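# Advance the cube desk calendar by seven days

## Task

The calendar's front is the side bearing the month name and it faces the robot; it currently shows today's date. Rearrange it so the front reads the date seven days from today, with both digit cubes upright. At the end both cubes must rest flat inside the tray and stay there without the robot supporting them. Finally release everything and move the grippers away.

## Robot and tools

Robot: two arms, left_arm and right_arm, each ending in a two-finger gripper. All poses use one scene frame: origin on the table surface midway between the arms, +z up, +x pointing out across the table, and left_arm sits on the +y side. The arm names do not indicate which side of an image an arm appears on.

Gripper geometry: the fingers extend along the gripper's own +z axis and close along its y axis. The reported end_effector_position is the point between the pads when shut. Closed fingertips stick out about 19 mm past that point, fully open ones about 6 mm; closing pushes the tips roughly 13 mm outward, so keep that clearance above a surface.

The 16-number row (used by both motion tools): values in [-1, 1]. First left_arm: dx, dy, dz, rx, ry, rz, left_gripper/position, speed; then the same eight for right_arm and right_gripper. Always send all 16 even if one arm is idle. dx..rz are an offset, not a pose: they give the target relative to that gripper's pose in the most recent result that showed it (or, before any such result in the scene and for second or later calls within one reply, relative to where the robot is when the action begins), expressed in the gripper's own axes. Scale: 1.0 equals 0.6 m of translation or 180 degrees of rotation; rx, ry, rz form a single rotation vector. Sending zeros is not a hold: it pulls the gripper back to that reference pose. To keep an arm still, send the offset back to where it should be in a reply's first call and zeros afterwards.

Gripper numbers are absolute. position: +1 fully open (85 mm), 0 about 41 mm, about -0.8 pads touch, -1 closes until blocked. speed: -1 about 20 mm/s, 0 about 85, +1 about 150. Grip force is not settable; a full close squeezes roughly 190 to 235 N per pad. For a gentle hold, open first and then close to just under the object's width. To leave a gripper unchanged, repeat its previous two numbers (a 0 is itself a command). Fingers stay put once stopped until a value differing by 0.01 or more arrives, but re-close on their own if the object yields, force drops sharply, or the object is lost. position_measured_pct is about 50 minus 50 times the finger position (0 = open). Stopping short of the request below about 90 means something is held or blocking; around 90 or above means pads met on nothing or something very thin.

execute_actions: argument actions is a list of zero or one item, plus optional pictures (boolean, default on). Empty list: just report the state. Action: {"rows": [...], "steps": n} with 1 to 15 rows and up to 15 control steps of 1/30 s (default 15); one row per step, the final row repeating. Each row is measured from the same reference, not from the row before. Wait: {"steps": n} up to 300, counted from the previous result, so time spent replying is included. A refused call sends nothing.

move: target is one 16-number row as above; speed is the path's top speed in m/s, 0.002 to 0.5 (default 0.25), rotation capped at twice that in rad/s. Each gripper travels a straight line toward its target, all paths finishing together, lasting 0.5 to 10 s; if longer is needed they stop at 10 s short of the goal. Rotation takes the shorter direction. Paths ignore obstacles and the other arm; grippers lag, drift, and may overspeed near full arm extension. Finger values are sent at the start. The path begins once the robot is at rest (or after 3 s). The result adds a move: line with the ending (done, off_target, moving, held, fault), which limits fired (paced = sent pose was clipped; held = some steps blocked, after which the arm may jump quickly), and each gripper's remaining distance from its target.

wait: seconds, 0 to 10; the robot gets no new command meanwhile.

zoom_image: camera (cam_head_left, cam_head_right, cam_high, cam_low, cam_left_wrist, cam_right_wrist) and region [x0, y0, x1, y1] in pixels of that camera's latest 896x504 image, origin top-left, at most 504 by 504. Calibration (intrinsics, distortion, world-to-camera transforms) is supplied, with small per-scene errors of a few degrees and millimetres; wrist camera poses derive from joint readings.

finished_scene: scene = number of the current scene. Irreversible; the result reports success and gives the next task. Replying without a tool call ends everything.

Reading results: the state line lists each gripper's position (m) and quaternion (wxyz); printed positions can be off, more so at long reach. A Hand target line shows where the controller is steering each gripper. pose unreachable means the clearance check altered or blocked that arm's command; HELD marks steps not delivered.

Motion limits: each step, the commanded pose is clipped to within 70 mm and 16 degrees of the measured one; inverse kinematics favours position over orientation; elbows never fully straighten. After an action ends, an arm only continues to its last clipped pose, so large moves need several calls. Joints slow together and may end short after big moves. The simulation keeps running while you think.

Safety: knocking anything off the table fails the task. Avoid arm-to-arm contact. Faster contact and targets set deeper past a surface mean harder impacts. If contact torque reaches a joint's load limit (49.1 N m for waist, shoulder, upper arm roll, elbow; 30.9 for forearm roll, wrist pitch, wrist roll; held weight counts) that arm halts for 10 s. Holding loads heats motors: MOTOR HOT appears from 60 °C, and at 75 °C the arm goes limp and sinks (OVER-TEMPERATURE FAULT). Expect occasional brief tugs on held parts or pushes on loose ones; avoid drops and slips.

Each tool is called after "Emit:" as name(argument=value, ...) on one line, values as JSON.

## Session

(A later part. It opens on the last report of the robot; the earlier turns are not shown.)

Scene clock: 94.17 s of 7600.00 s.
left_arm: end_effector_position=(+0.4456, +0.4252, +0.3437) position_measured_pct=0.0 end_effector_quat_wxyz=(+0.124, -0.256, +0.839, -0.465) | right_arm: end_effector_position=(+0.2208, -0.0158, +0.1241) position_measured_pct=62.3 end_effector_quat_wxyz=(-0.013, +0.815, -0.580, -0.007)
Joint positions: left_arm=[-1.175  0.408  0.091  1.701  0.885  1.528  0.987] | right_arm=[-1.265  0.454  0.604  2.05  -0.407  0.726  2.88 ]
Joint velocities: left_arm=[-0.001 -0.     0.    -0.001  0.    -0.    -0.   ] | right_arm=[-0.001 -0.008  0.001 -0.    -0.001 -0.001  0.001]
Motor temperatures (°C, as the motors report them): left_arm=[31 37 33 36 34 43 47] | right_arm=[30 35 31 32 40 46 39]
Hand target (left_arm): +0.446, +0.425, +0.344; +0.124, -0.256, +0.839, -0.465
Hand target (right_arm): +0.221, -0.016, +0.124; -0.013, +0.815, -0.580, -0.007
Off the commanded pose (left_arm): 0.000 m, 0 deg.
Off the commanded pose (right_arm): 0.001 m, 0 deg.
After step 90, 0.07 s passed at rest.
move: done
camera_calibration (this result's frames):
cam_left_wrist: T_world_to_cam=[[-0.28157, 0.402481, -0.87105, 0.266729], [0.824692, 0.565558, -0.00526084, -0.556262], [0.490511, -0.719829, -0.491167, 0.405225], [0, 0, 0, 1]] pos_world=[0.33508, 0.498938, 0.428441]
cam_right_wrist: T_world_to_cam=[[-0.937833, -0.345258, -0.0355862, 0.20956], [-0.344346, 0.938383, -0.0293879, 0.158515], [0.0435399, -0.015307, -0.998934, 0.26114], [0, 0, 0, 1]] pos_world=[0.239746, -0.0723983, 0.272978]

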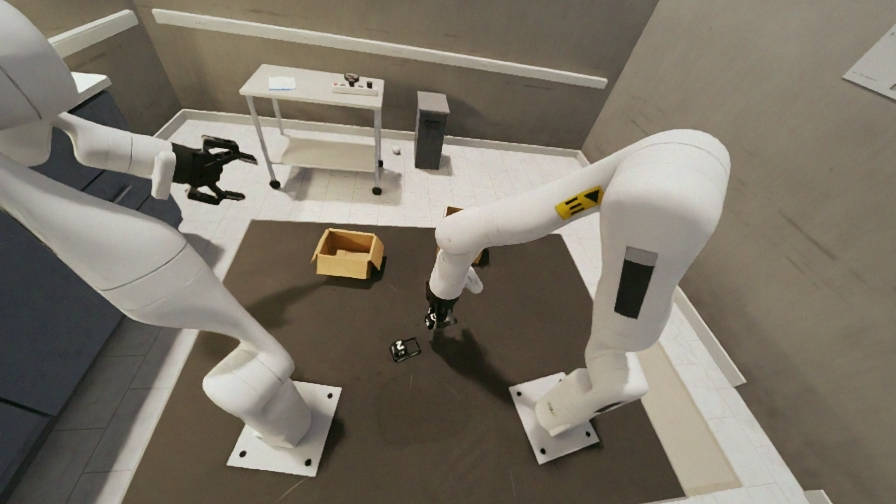

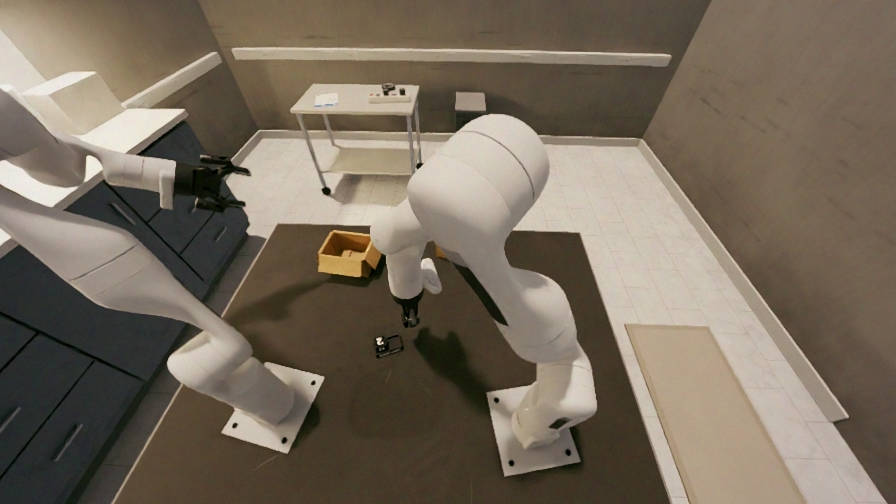

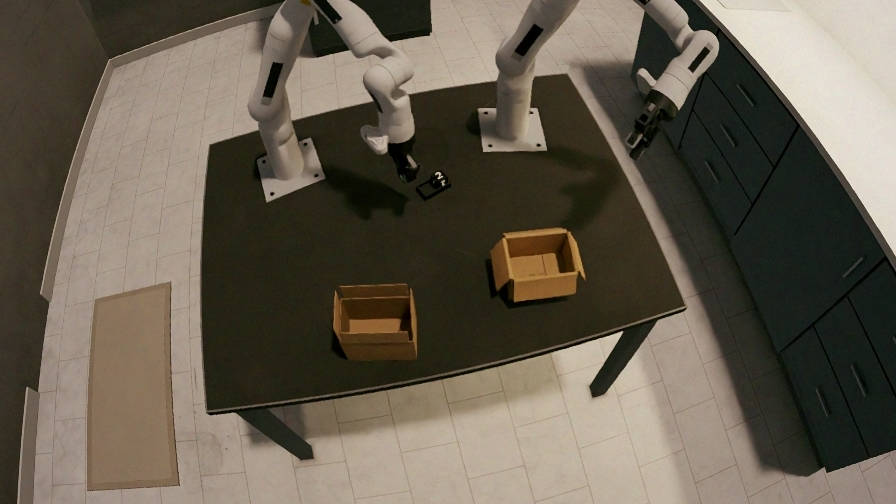

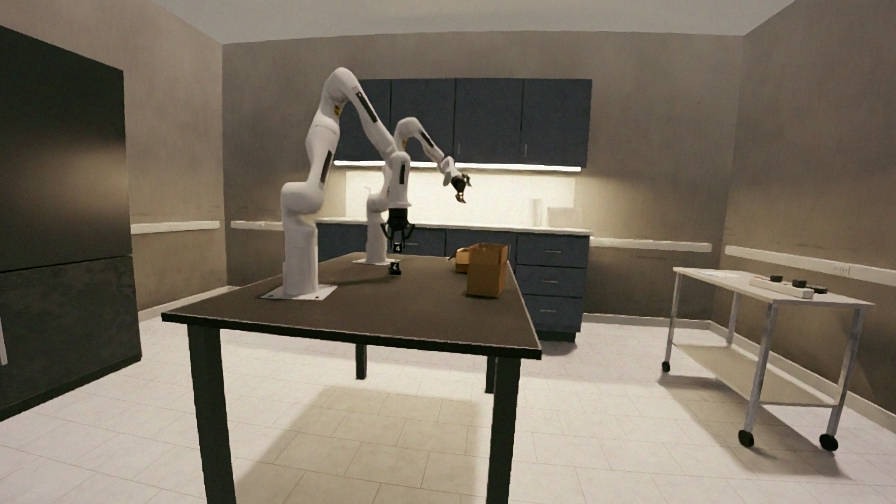

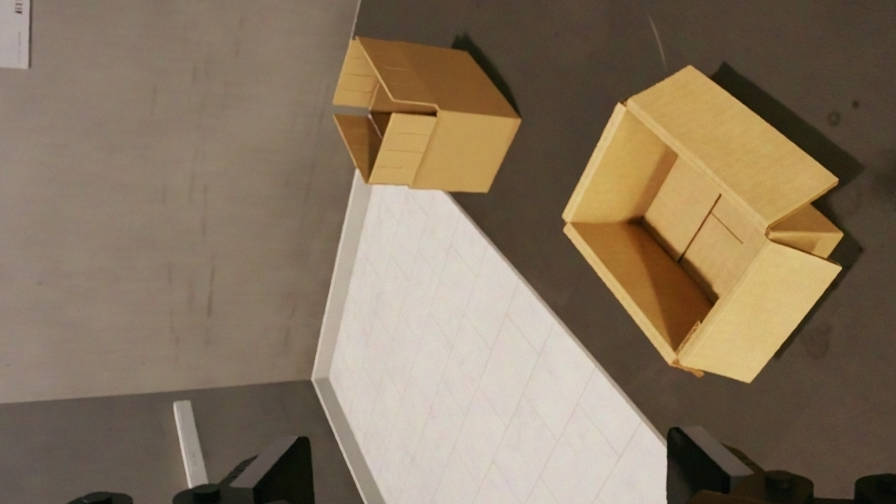

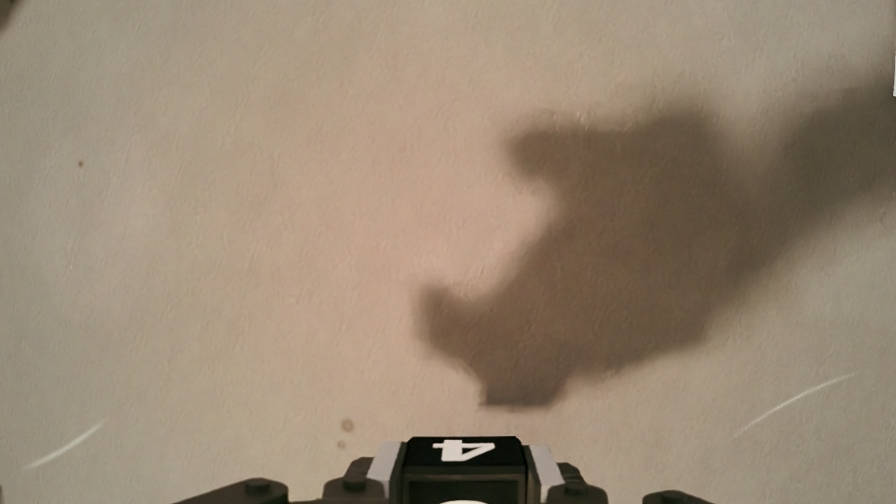

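Emit:
move(target=[0,0,0,0,0,0,1,0,-0.225,0.008,0.04,0,0.007,0,-1,0], speed=0.12)

Scene clock: 104.03 s of 7600.00 s.
left_arm: end_effector_position=(+0.4456, +0.4252, +0.3436) position_measured_pct=0.0 end_effector_quat_wxyz=(+0.124, -0.256, +0.839, -0.465) | right_arm: end_effector_position=(+0.1723, +0.1111, +0.1042) position_measured_pct=62.3 end_effector_quat_wxyz=(-0.007, +0.815, -0.580, +0.002)
Joint positions: left_arm=[-1.175  0.408  0.091  1.701  0.885  1.528  0.987] | right_arm=[-1.437  0.659  0.571  1.762 -0.45   0.841  2.625]
Joint velocities: left_arm=[ 0.    -0.001  0.001  0.     0.     0.001  0.   ] | right_arm=[-0.001  0.006 -0.002 -0.001  0.002  0.002 -0.002]
Motor temperatures (°C, as the motors report them): left_arm=[31 37 33 36 34 43 47] | right_arm=[30 35 31 32 40 46 39]
Hand target (left_arm): +0.446, +0.425, +0.344; +0.124, -0.256, +0.839, -0.465
Hand target (right_arm): +0.172, +0.111, +0.104; -0.007, +0.815, -0.580, +0.003
Off the commanded pose (left_arm): 0.000 m, 0 deg.
Off the commanded pose (right_arm): 0.001 m, 0 deg.
After step 90, 5.40 s passed at rest.
move: done
camera_calibration (this result's frames):
cam_left_wrist: T_world_to_cam=[[-0.28157, 0.402481, -0.87105, 0.266729], [0.824691, 0.565559, -0.00526013, -0.556263], [0.490513, -0.719828, -0.491167, 0.405224], [0, 0, 0, 1]] pos_world=[0.335081, 0.498938, 0.42844]
cam_right_wrist: T_world_to_cam=[[-0.937635, -0.345719, -0.0363221, 0.207286], [-0.343768, 0.93768, -0.0507879, 0.0242983], [0.0516169, -0.0351341, -0.998049, 0.24601], [0, 0, 0, 1]] pos_world=[0.190013, 0.057522, 0.254293]

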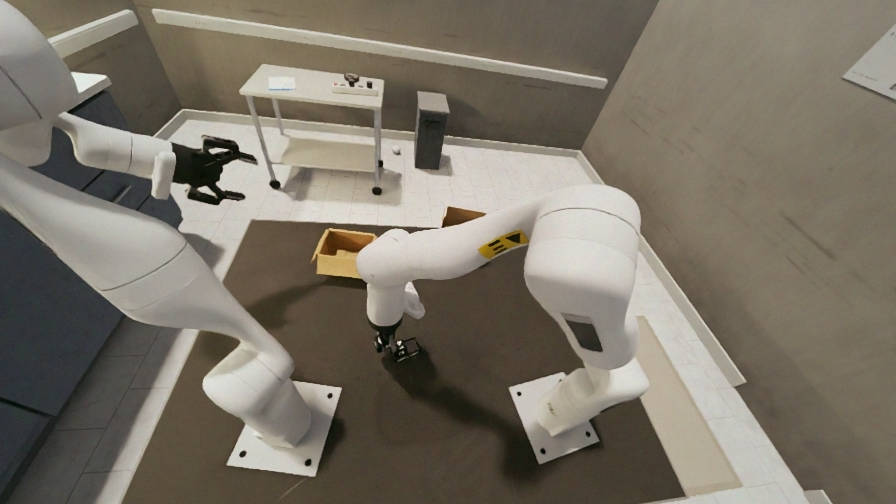

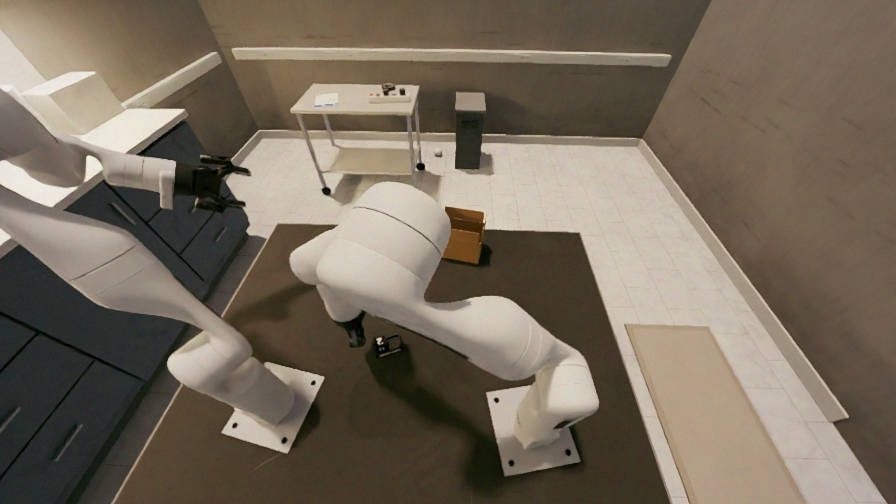

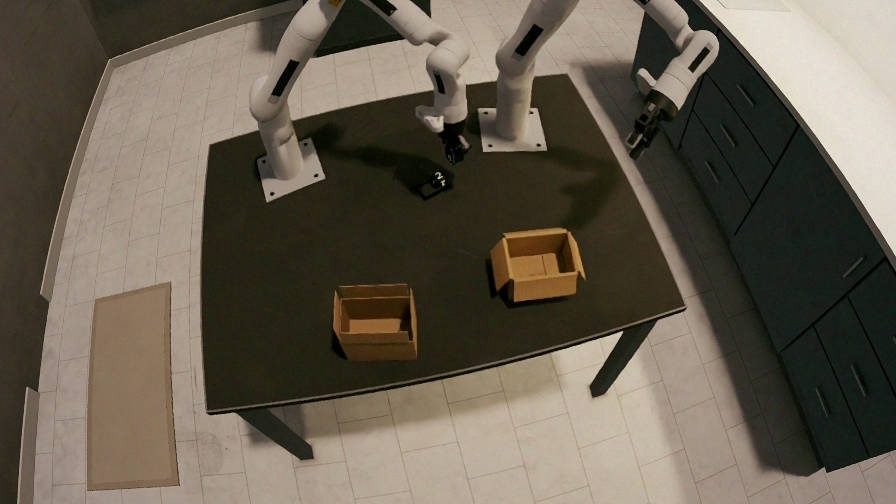

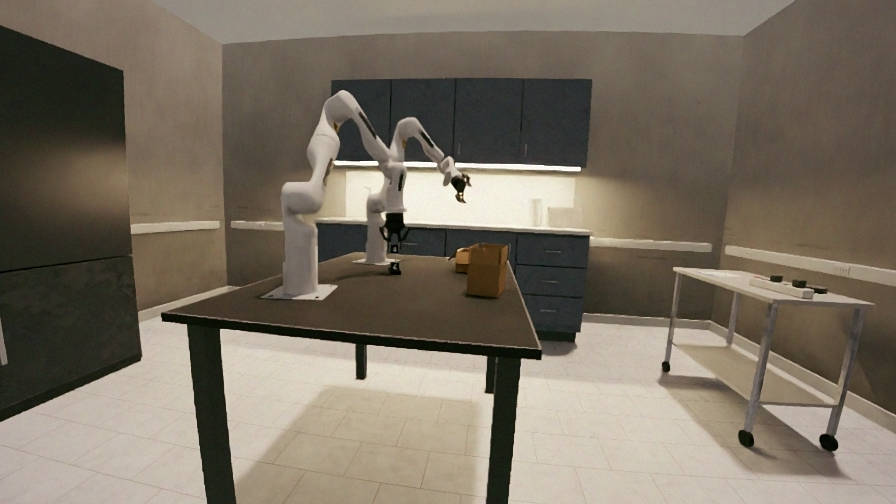

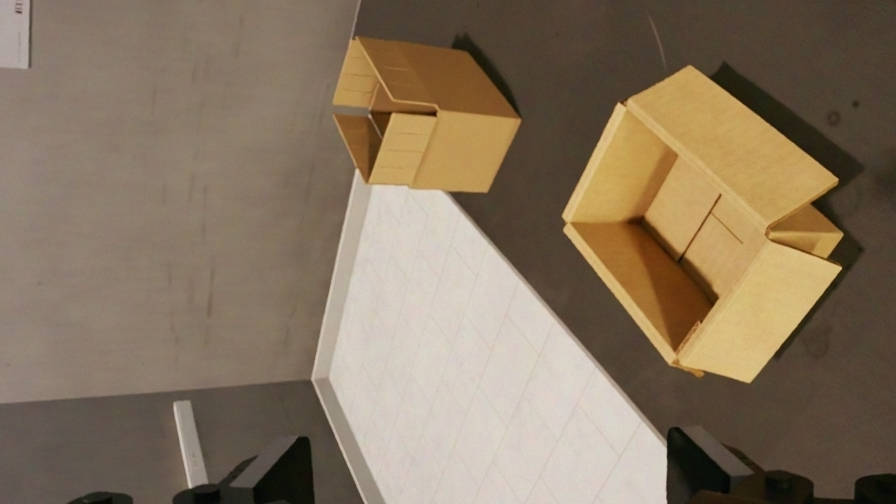

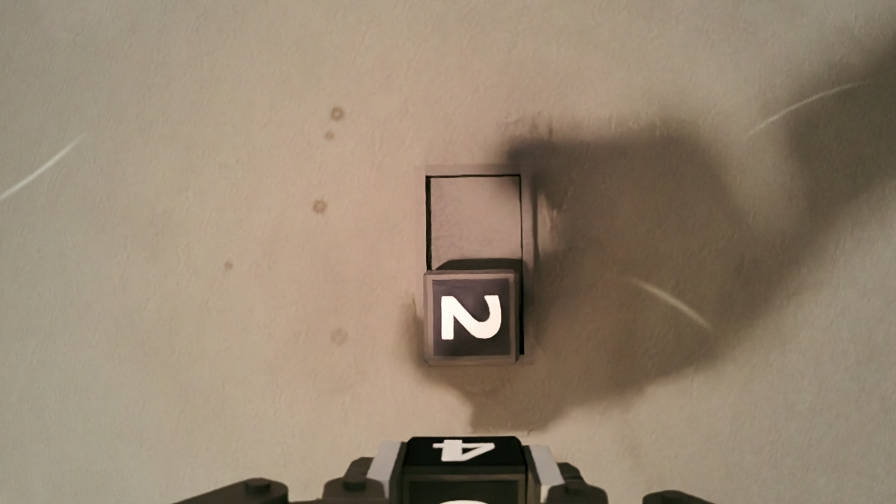

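Emit:
move(target=[0,0,0,0,0,0,1,0,0,0.005,0.088,0,0,0,-1,0], speed=0.06)

Emit:
move(target=[0,0,0,0,0,0,1,0,0.077,0,0,0,0,0,-1,0], speed=0.025)

Scene clock: 111.73 s of 7600.00 s.
left_arm: end_effector_position=(+0.4456, +0.4252, +0.3436) position_measured_pct=0.0 end_effector_quat_wxyz=(+0.124, -0.256, +0.839, -0.465) | right_arm: end_effector_position=(+0.1698, +0.1109, +0.0514) position_measured_pct=62.3 end_effector_quat_wxyz=(-0.007, +0.815, -0.580, +0.002)
Joint positions: left_arm=[-1.175  0.408  0.091  1.701  0.885  1.528  0.987] | right_arm=[-1.399  0.746  0.506  1.807 -0.517  0.71   2.675]
Joint velocities: left_arm=[ 0.     0.001  0.    -0.002  0.     0.     0.001] | right_arm=[ 0.003  0.003  0.     0.    -0.    -0.001  0.   ]
Motor temperatures (°C, as the motors report them): left_arm=[31 37 33 36 34 43 47] | right_arm=[30 35 31 32 40 46 39]
Hand target (left_arm): +0.446, +0.425, +0.344; +0.124, -0.256, +0.839, -0.465
Hand target (right_arm): +0.170, +0.111, +0.051; -0.007, +0.815, -0.580, +0.002
Off the commanded pose (left_arm): 0.000 m, 0 deg.
Off the commanded pose (right_arm): 0.000 m, 0 deg.
After step 90, 3.53 s passed at rest.
move: done
camera_calibration (this result's frames):
cam_left_wrist: T_world_to_cam=[[-0.28157, 0.40248, -0.87105, 0.266728], [0.824691, 0.56556, -0.00525954, -0.556265], [0.490514, -0.719828, -0.491166, 0.405223], [0, 0, 0, 1]] pos_world=[0.335081, 0.498939, 0.42844]
cam_right_wrist: T_world_to_cam=[[-0.937406, -0.346357, -0.0361448, 0.202926], [-0.344443, 0.937464, -0.0501933, 0.0210494], [0.0512693, -0.0346017, -0.998085, 0.19342], [0, 0, 0, 1]] pos_world=[0.187558, 0.0572445, 0.201441]

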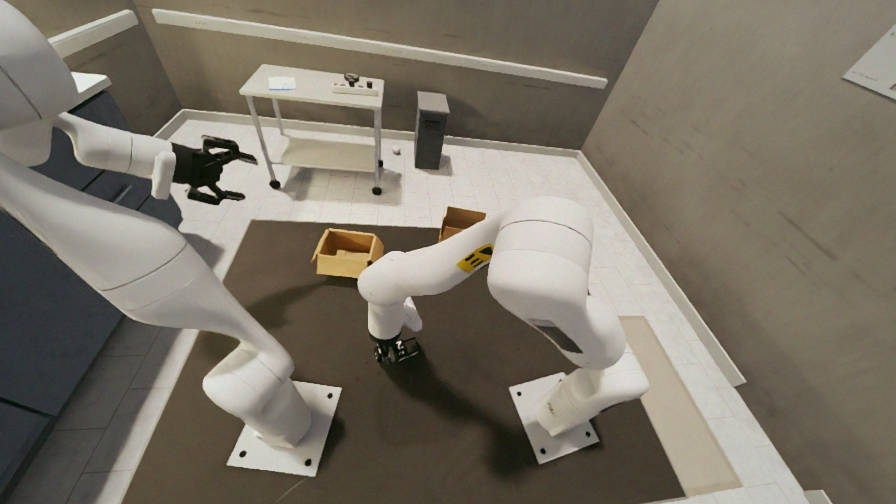

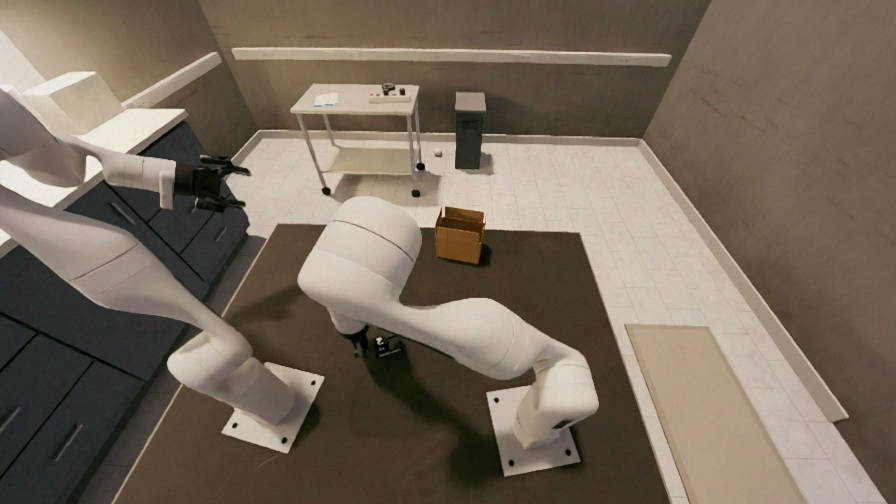

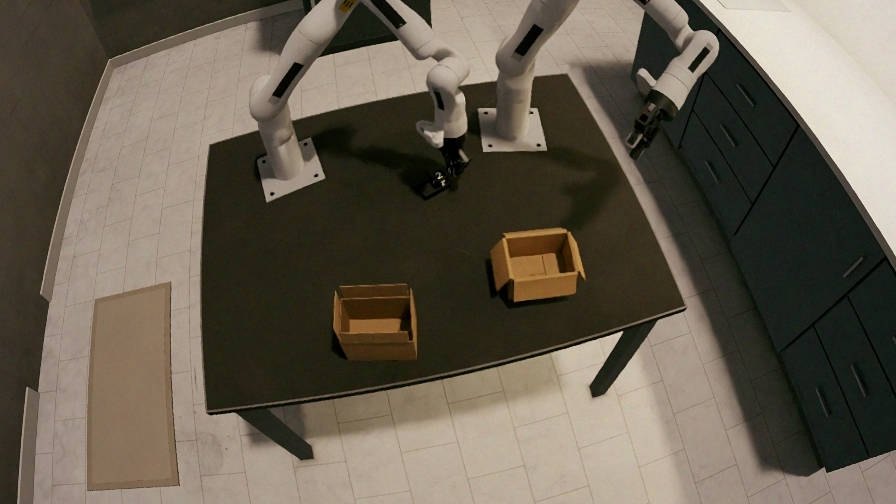

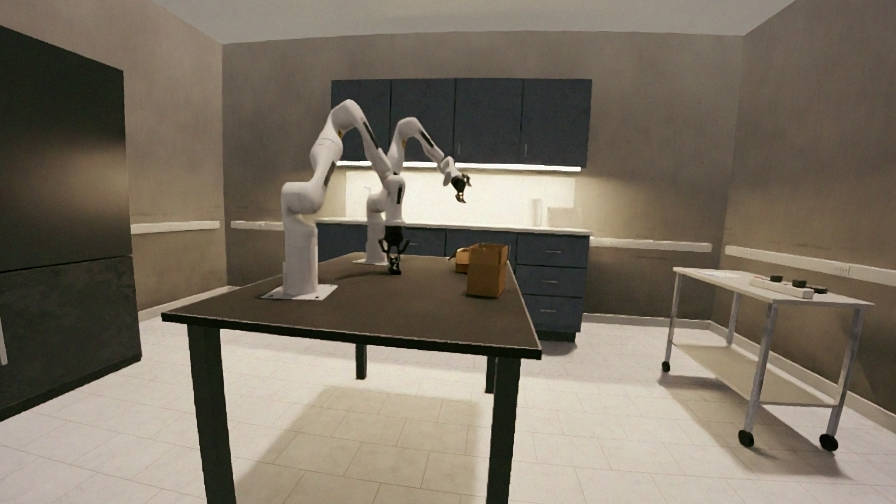

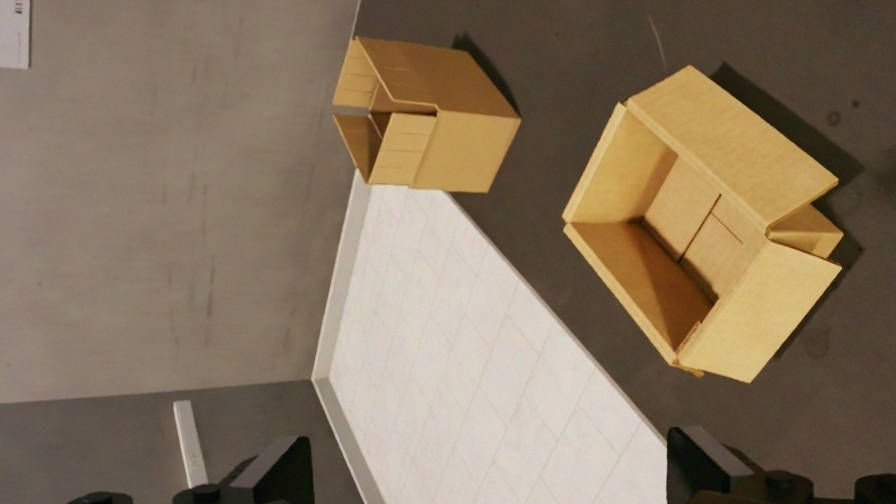

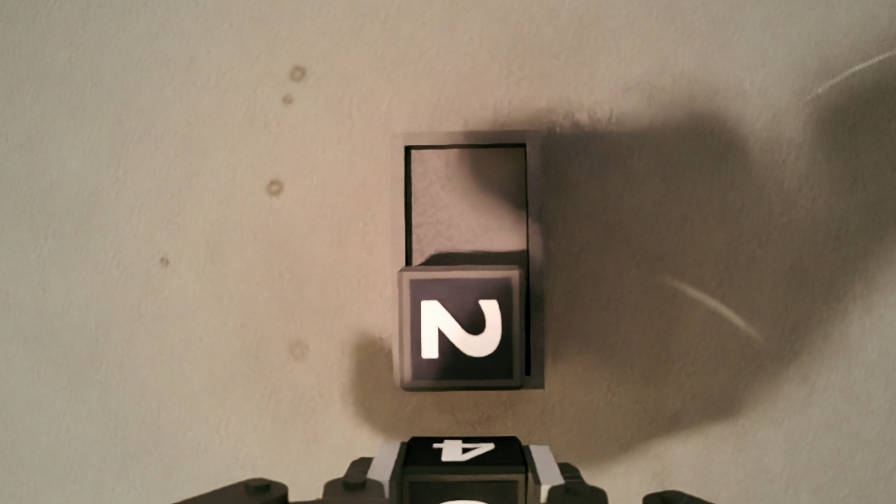

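Scene clock: 113.80 s of 7600.00 s.
left_arm: end_effector_position=(+0.4456, +0.4252, +0.3436) position_measured_pct=0.0 end_effector_quat_wxyz=(+0.124, -0.256, +0.839, -0.465) | right_arm: end_effector_position=(+0.1848, +0.0673, +0.0509) position_measured_pct=62.3 end_effector_quat_wxyz=(-0.007, +0.815, -0.579, +0.002)
Joint positions: left_arm=[-1.175  0.408  0.091  1.701  0.885  1.528  0.987] | right_arm=[-1.339  0.692  0.491  1.927 -0.52   0.635  2.765]
Joint velocities: left_arm=[ 0.001  0.     0.     0.    -0.001 -0.001 -0.001] | right_arm=[ 0.001 -0.001  0.001  0.001 -0.001 -0.     0.001]
Motor temperatures (°C, as the motors report them): left_arm=[31 37 33 36 34 43 47] | right_arm=[30 35 31 32 40 46 39]
Hand target (left_arm): +0.446, +0.425, +0.344; +0.124, -0.256, +0.839, -0.465
Hand target (right_arm): +0.185, +0.067, +0.051; -0.007, +0.815, -0.580, +0.002
Off the commanded pose (left_arm): 0.000 m, 0 deg.
Off the commanded pose (right_arm): 0.000 m, 0 deg.
move: done
camera_calibration (this result's frames):
cam_left_wrist: T_world_to_cam=[[-0.28157, 0.40248, -0.87105, 0.266728], [0.82469, 0.565561, -0.00525927, -0.556266], [0.490515, -0.719827, -0.491166, 0.405223], [0, 0, 0, 1]] pos_world=[0.335082, 0.498939, 0.42844]
cam_right_wrist: T_world_to_cam=[[-0.937354, -0.34654, -0.0357297, 0.201827], [-0.344642, 0.937393, -0.0501691, 0.0671469], [0.0508784, -0.0347123, -0.998101, 0.190785], [0, 0, 0, 1]] pos_world=[0.202618, 0.0136208, 0.201003]

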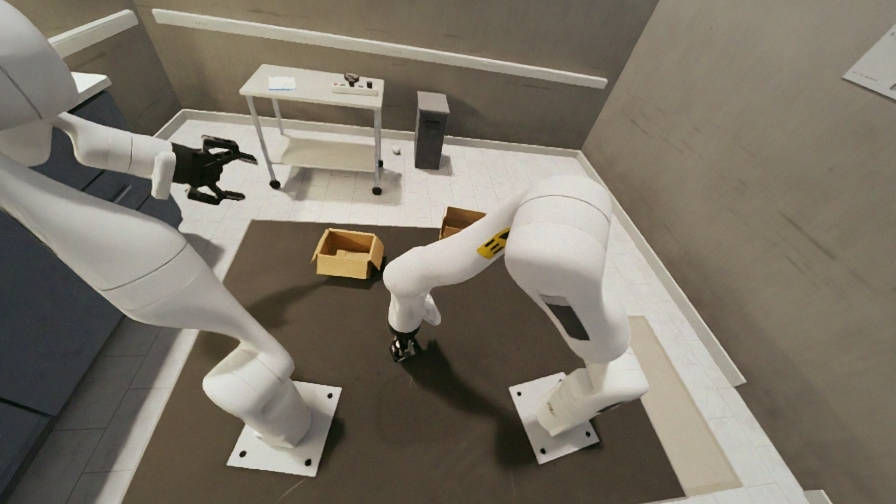

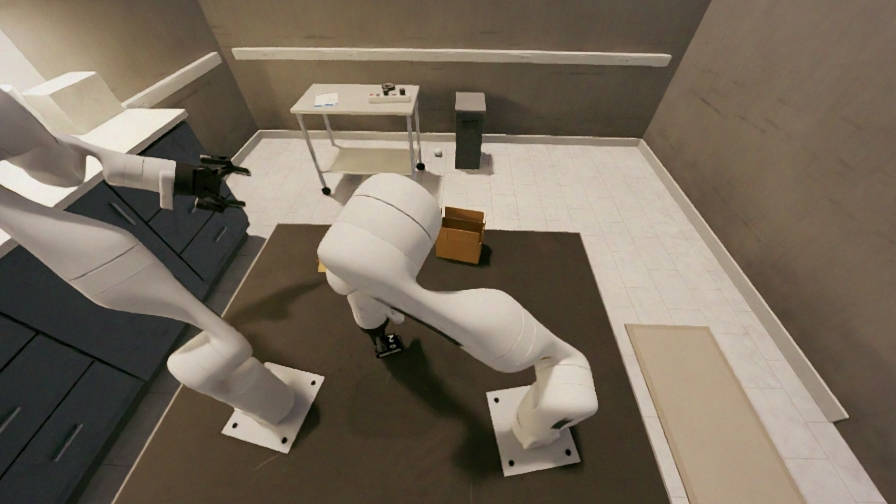

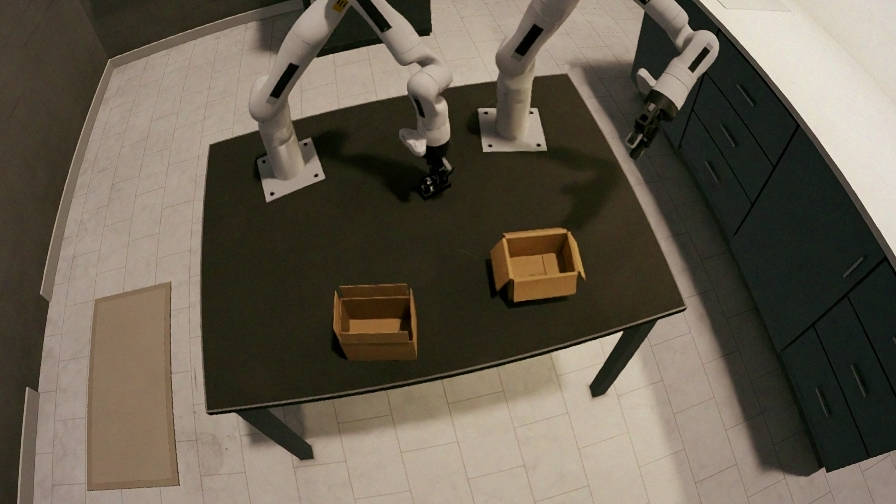

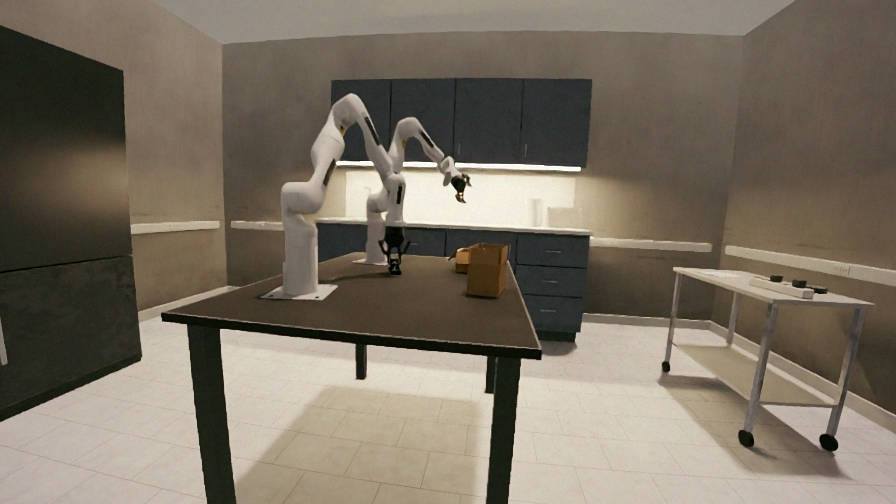

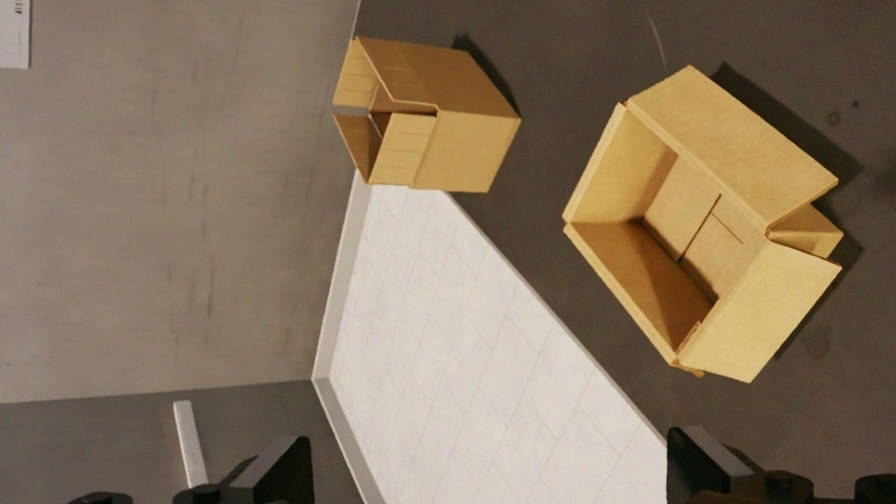

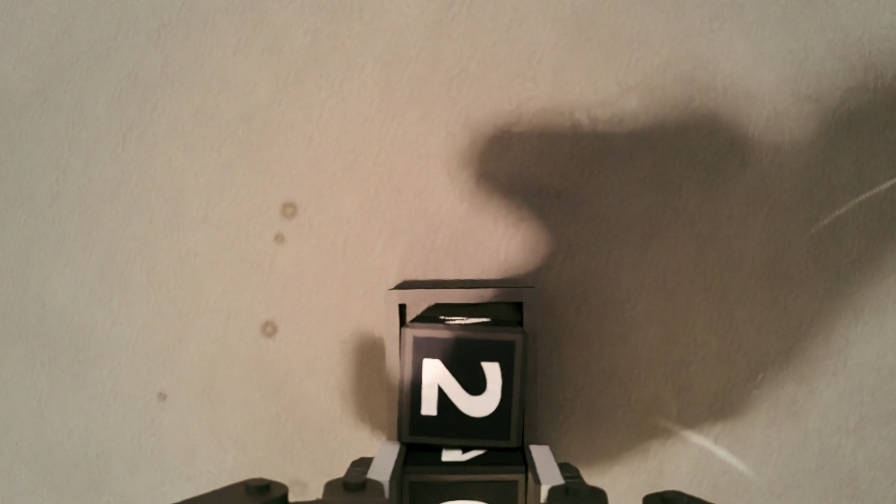

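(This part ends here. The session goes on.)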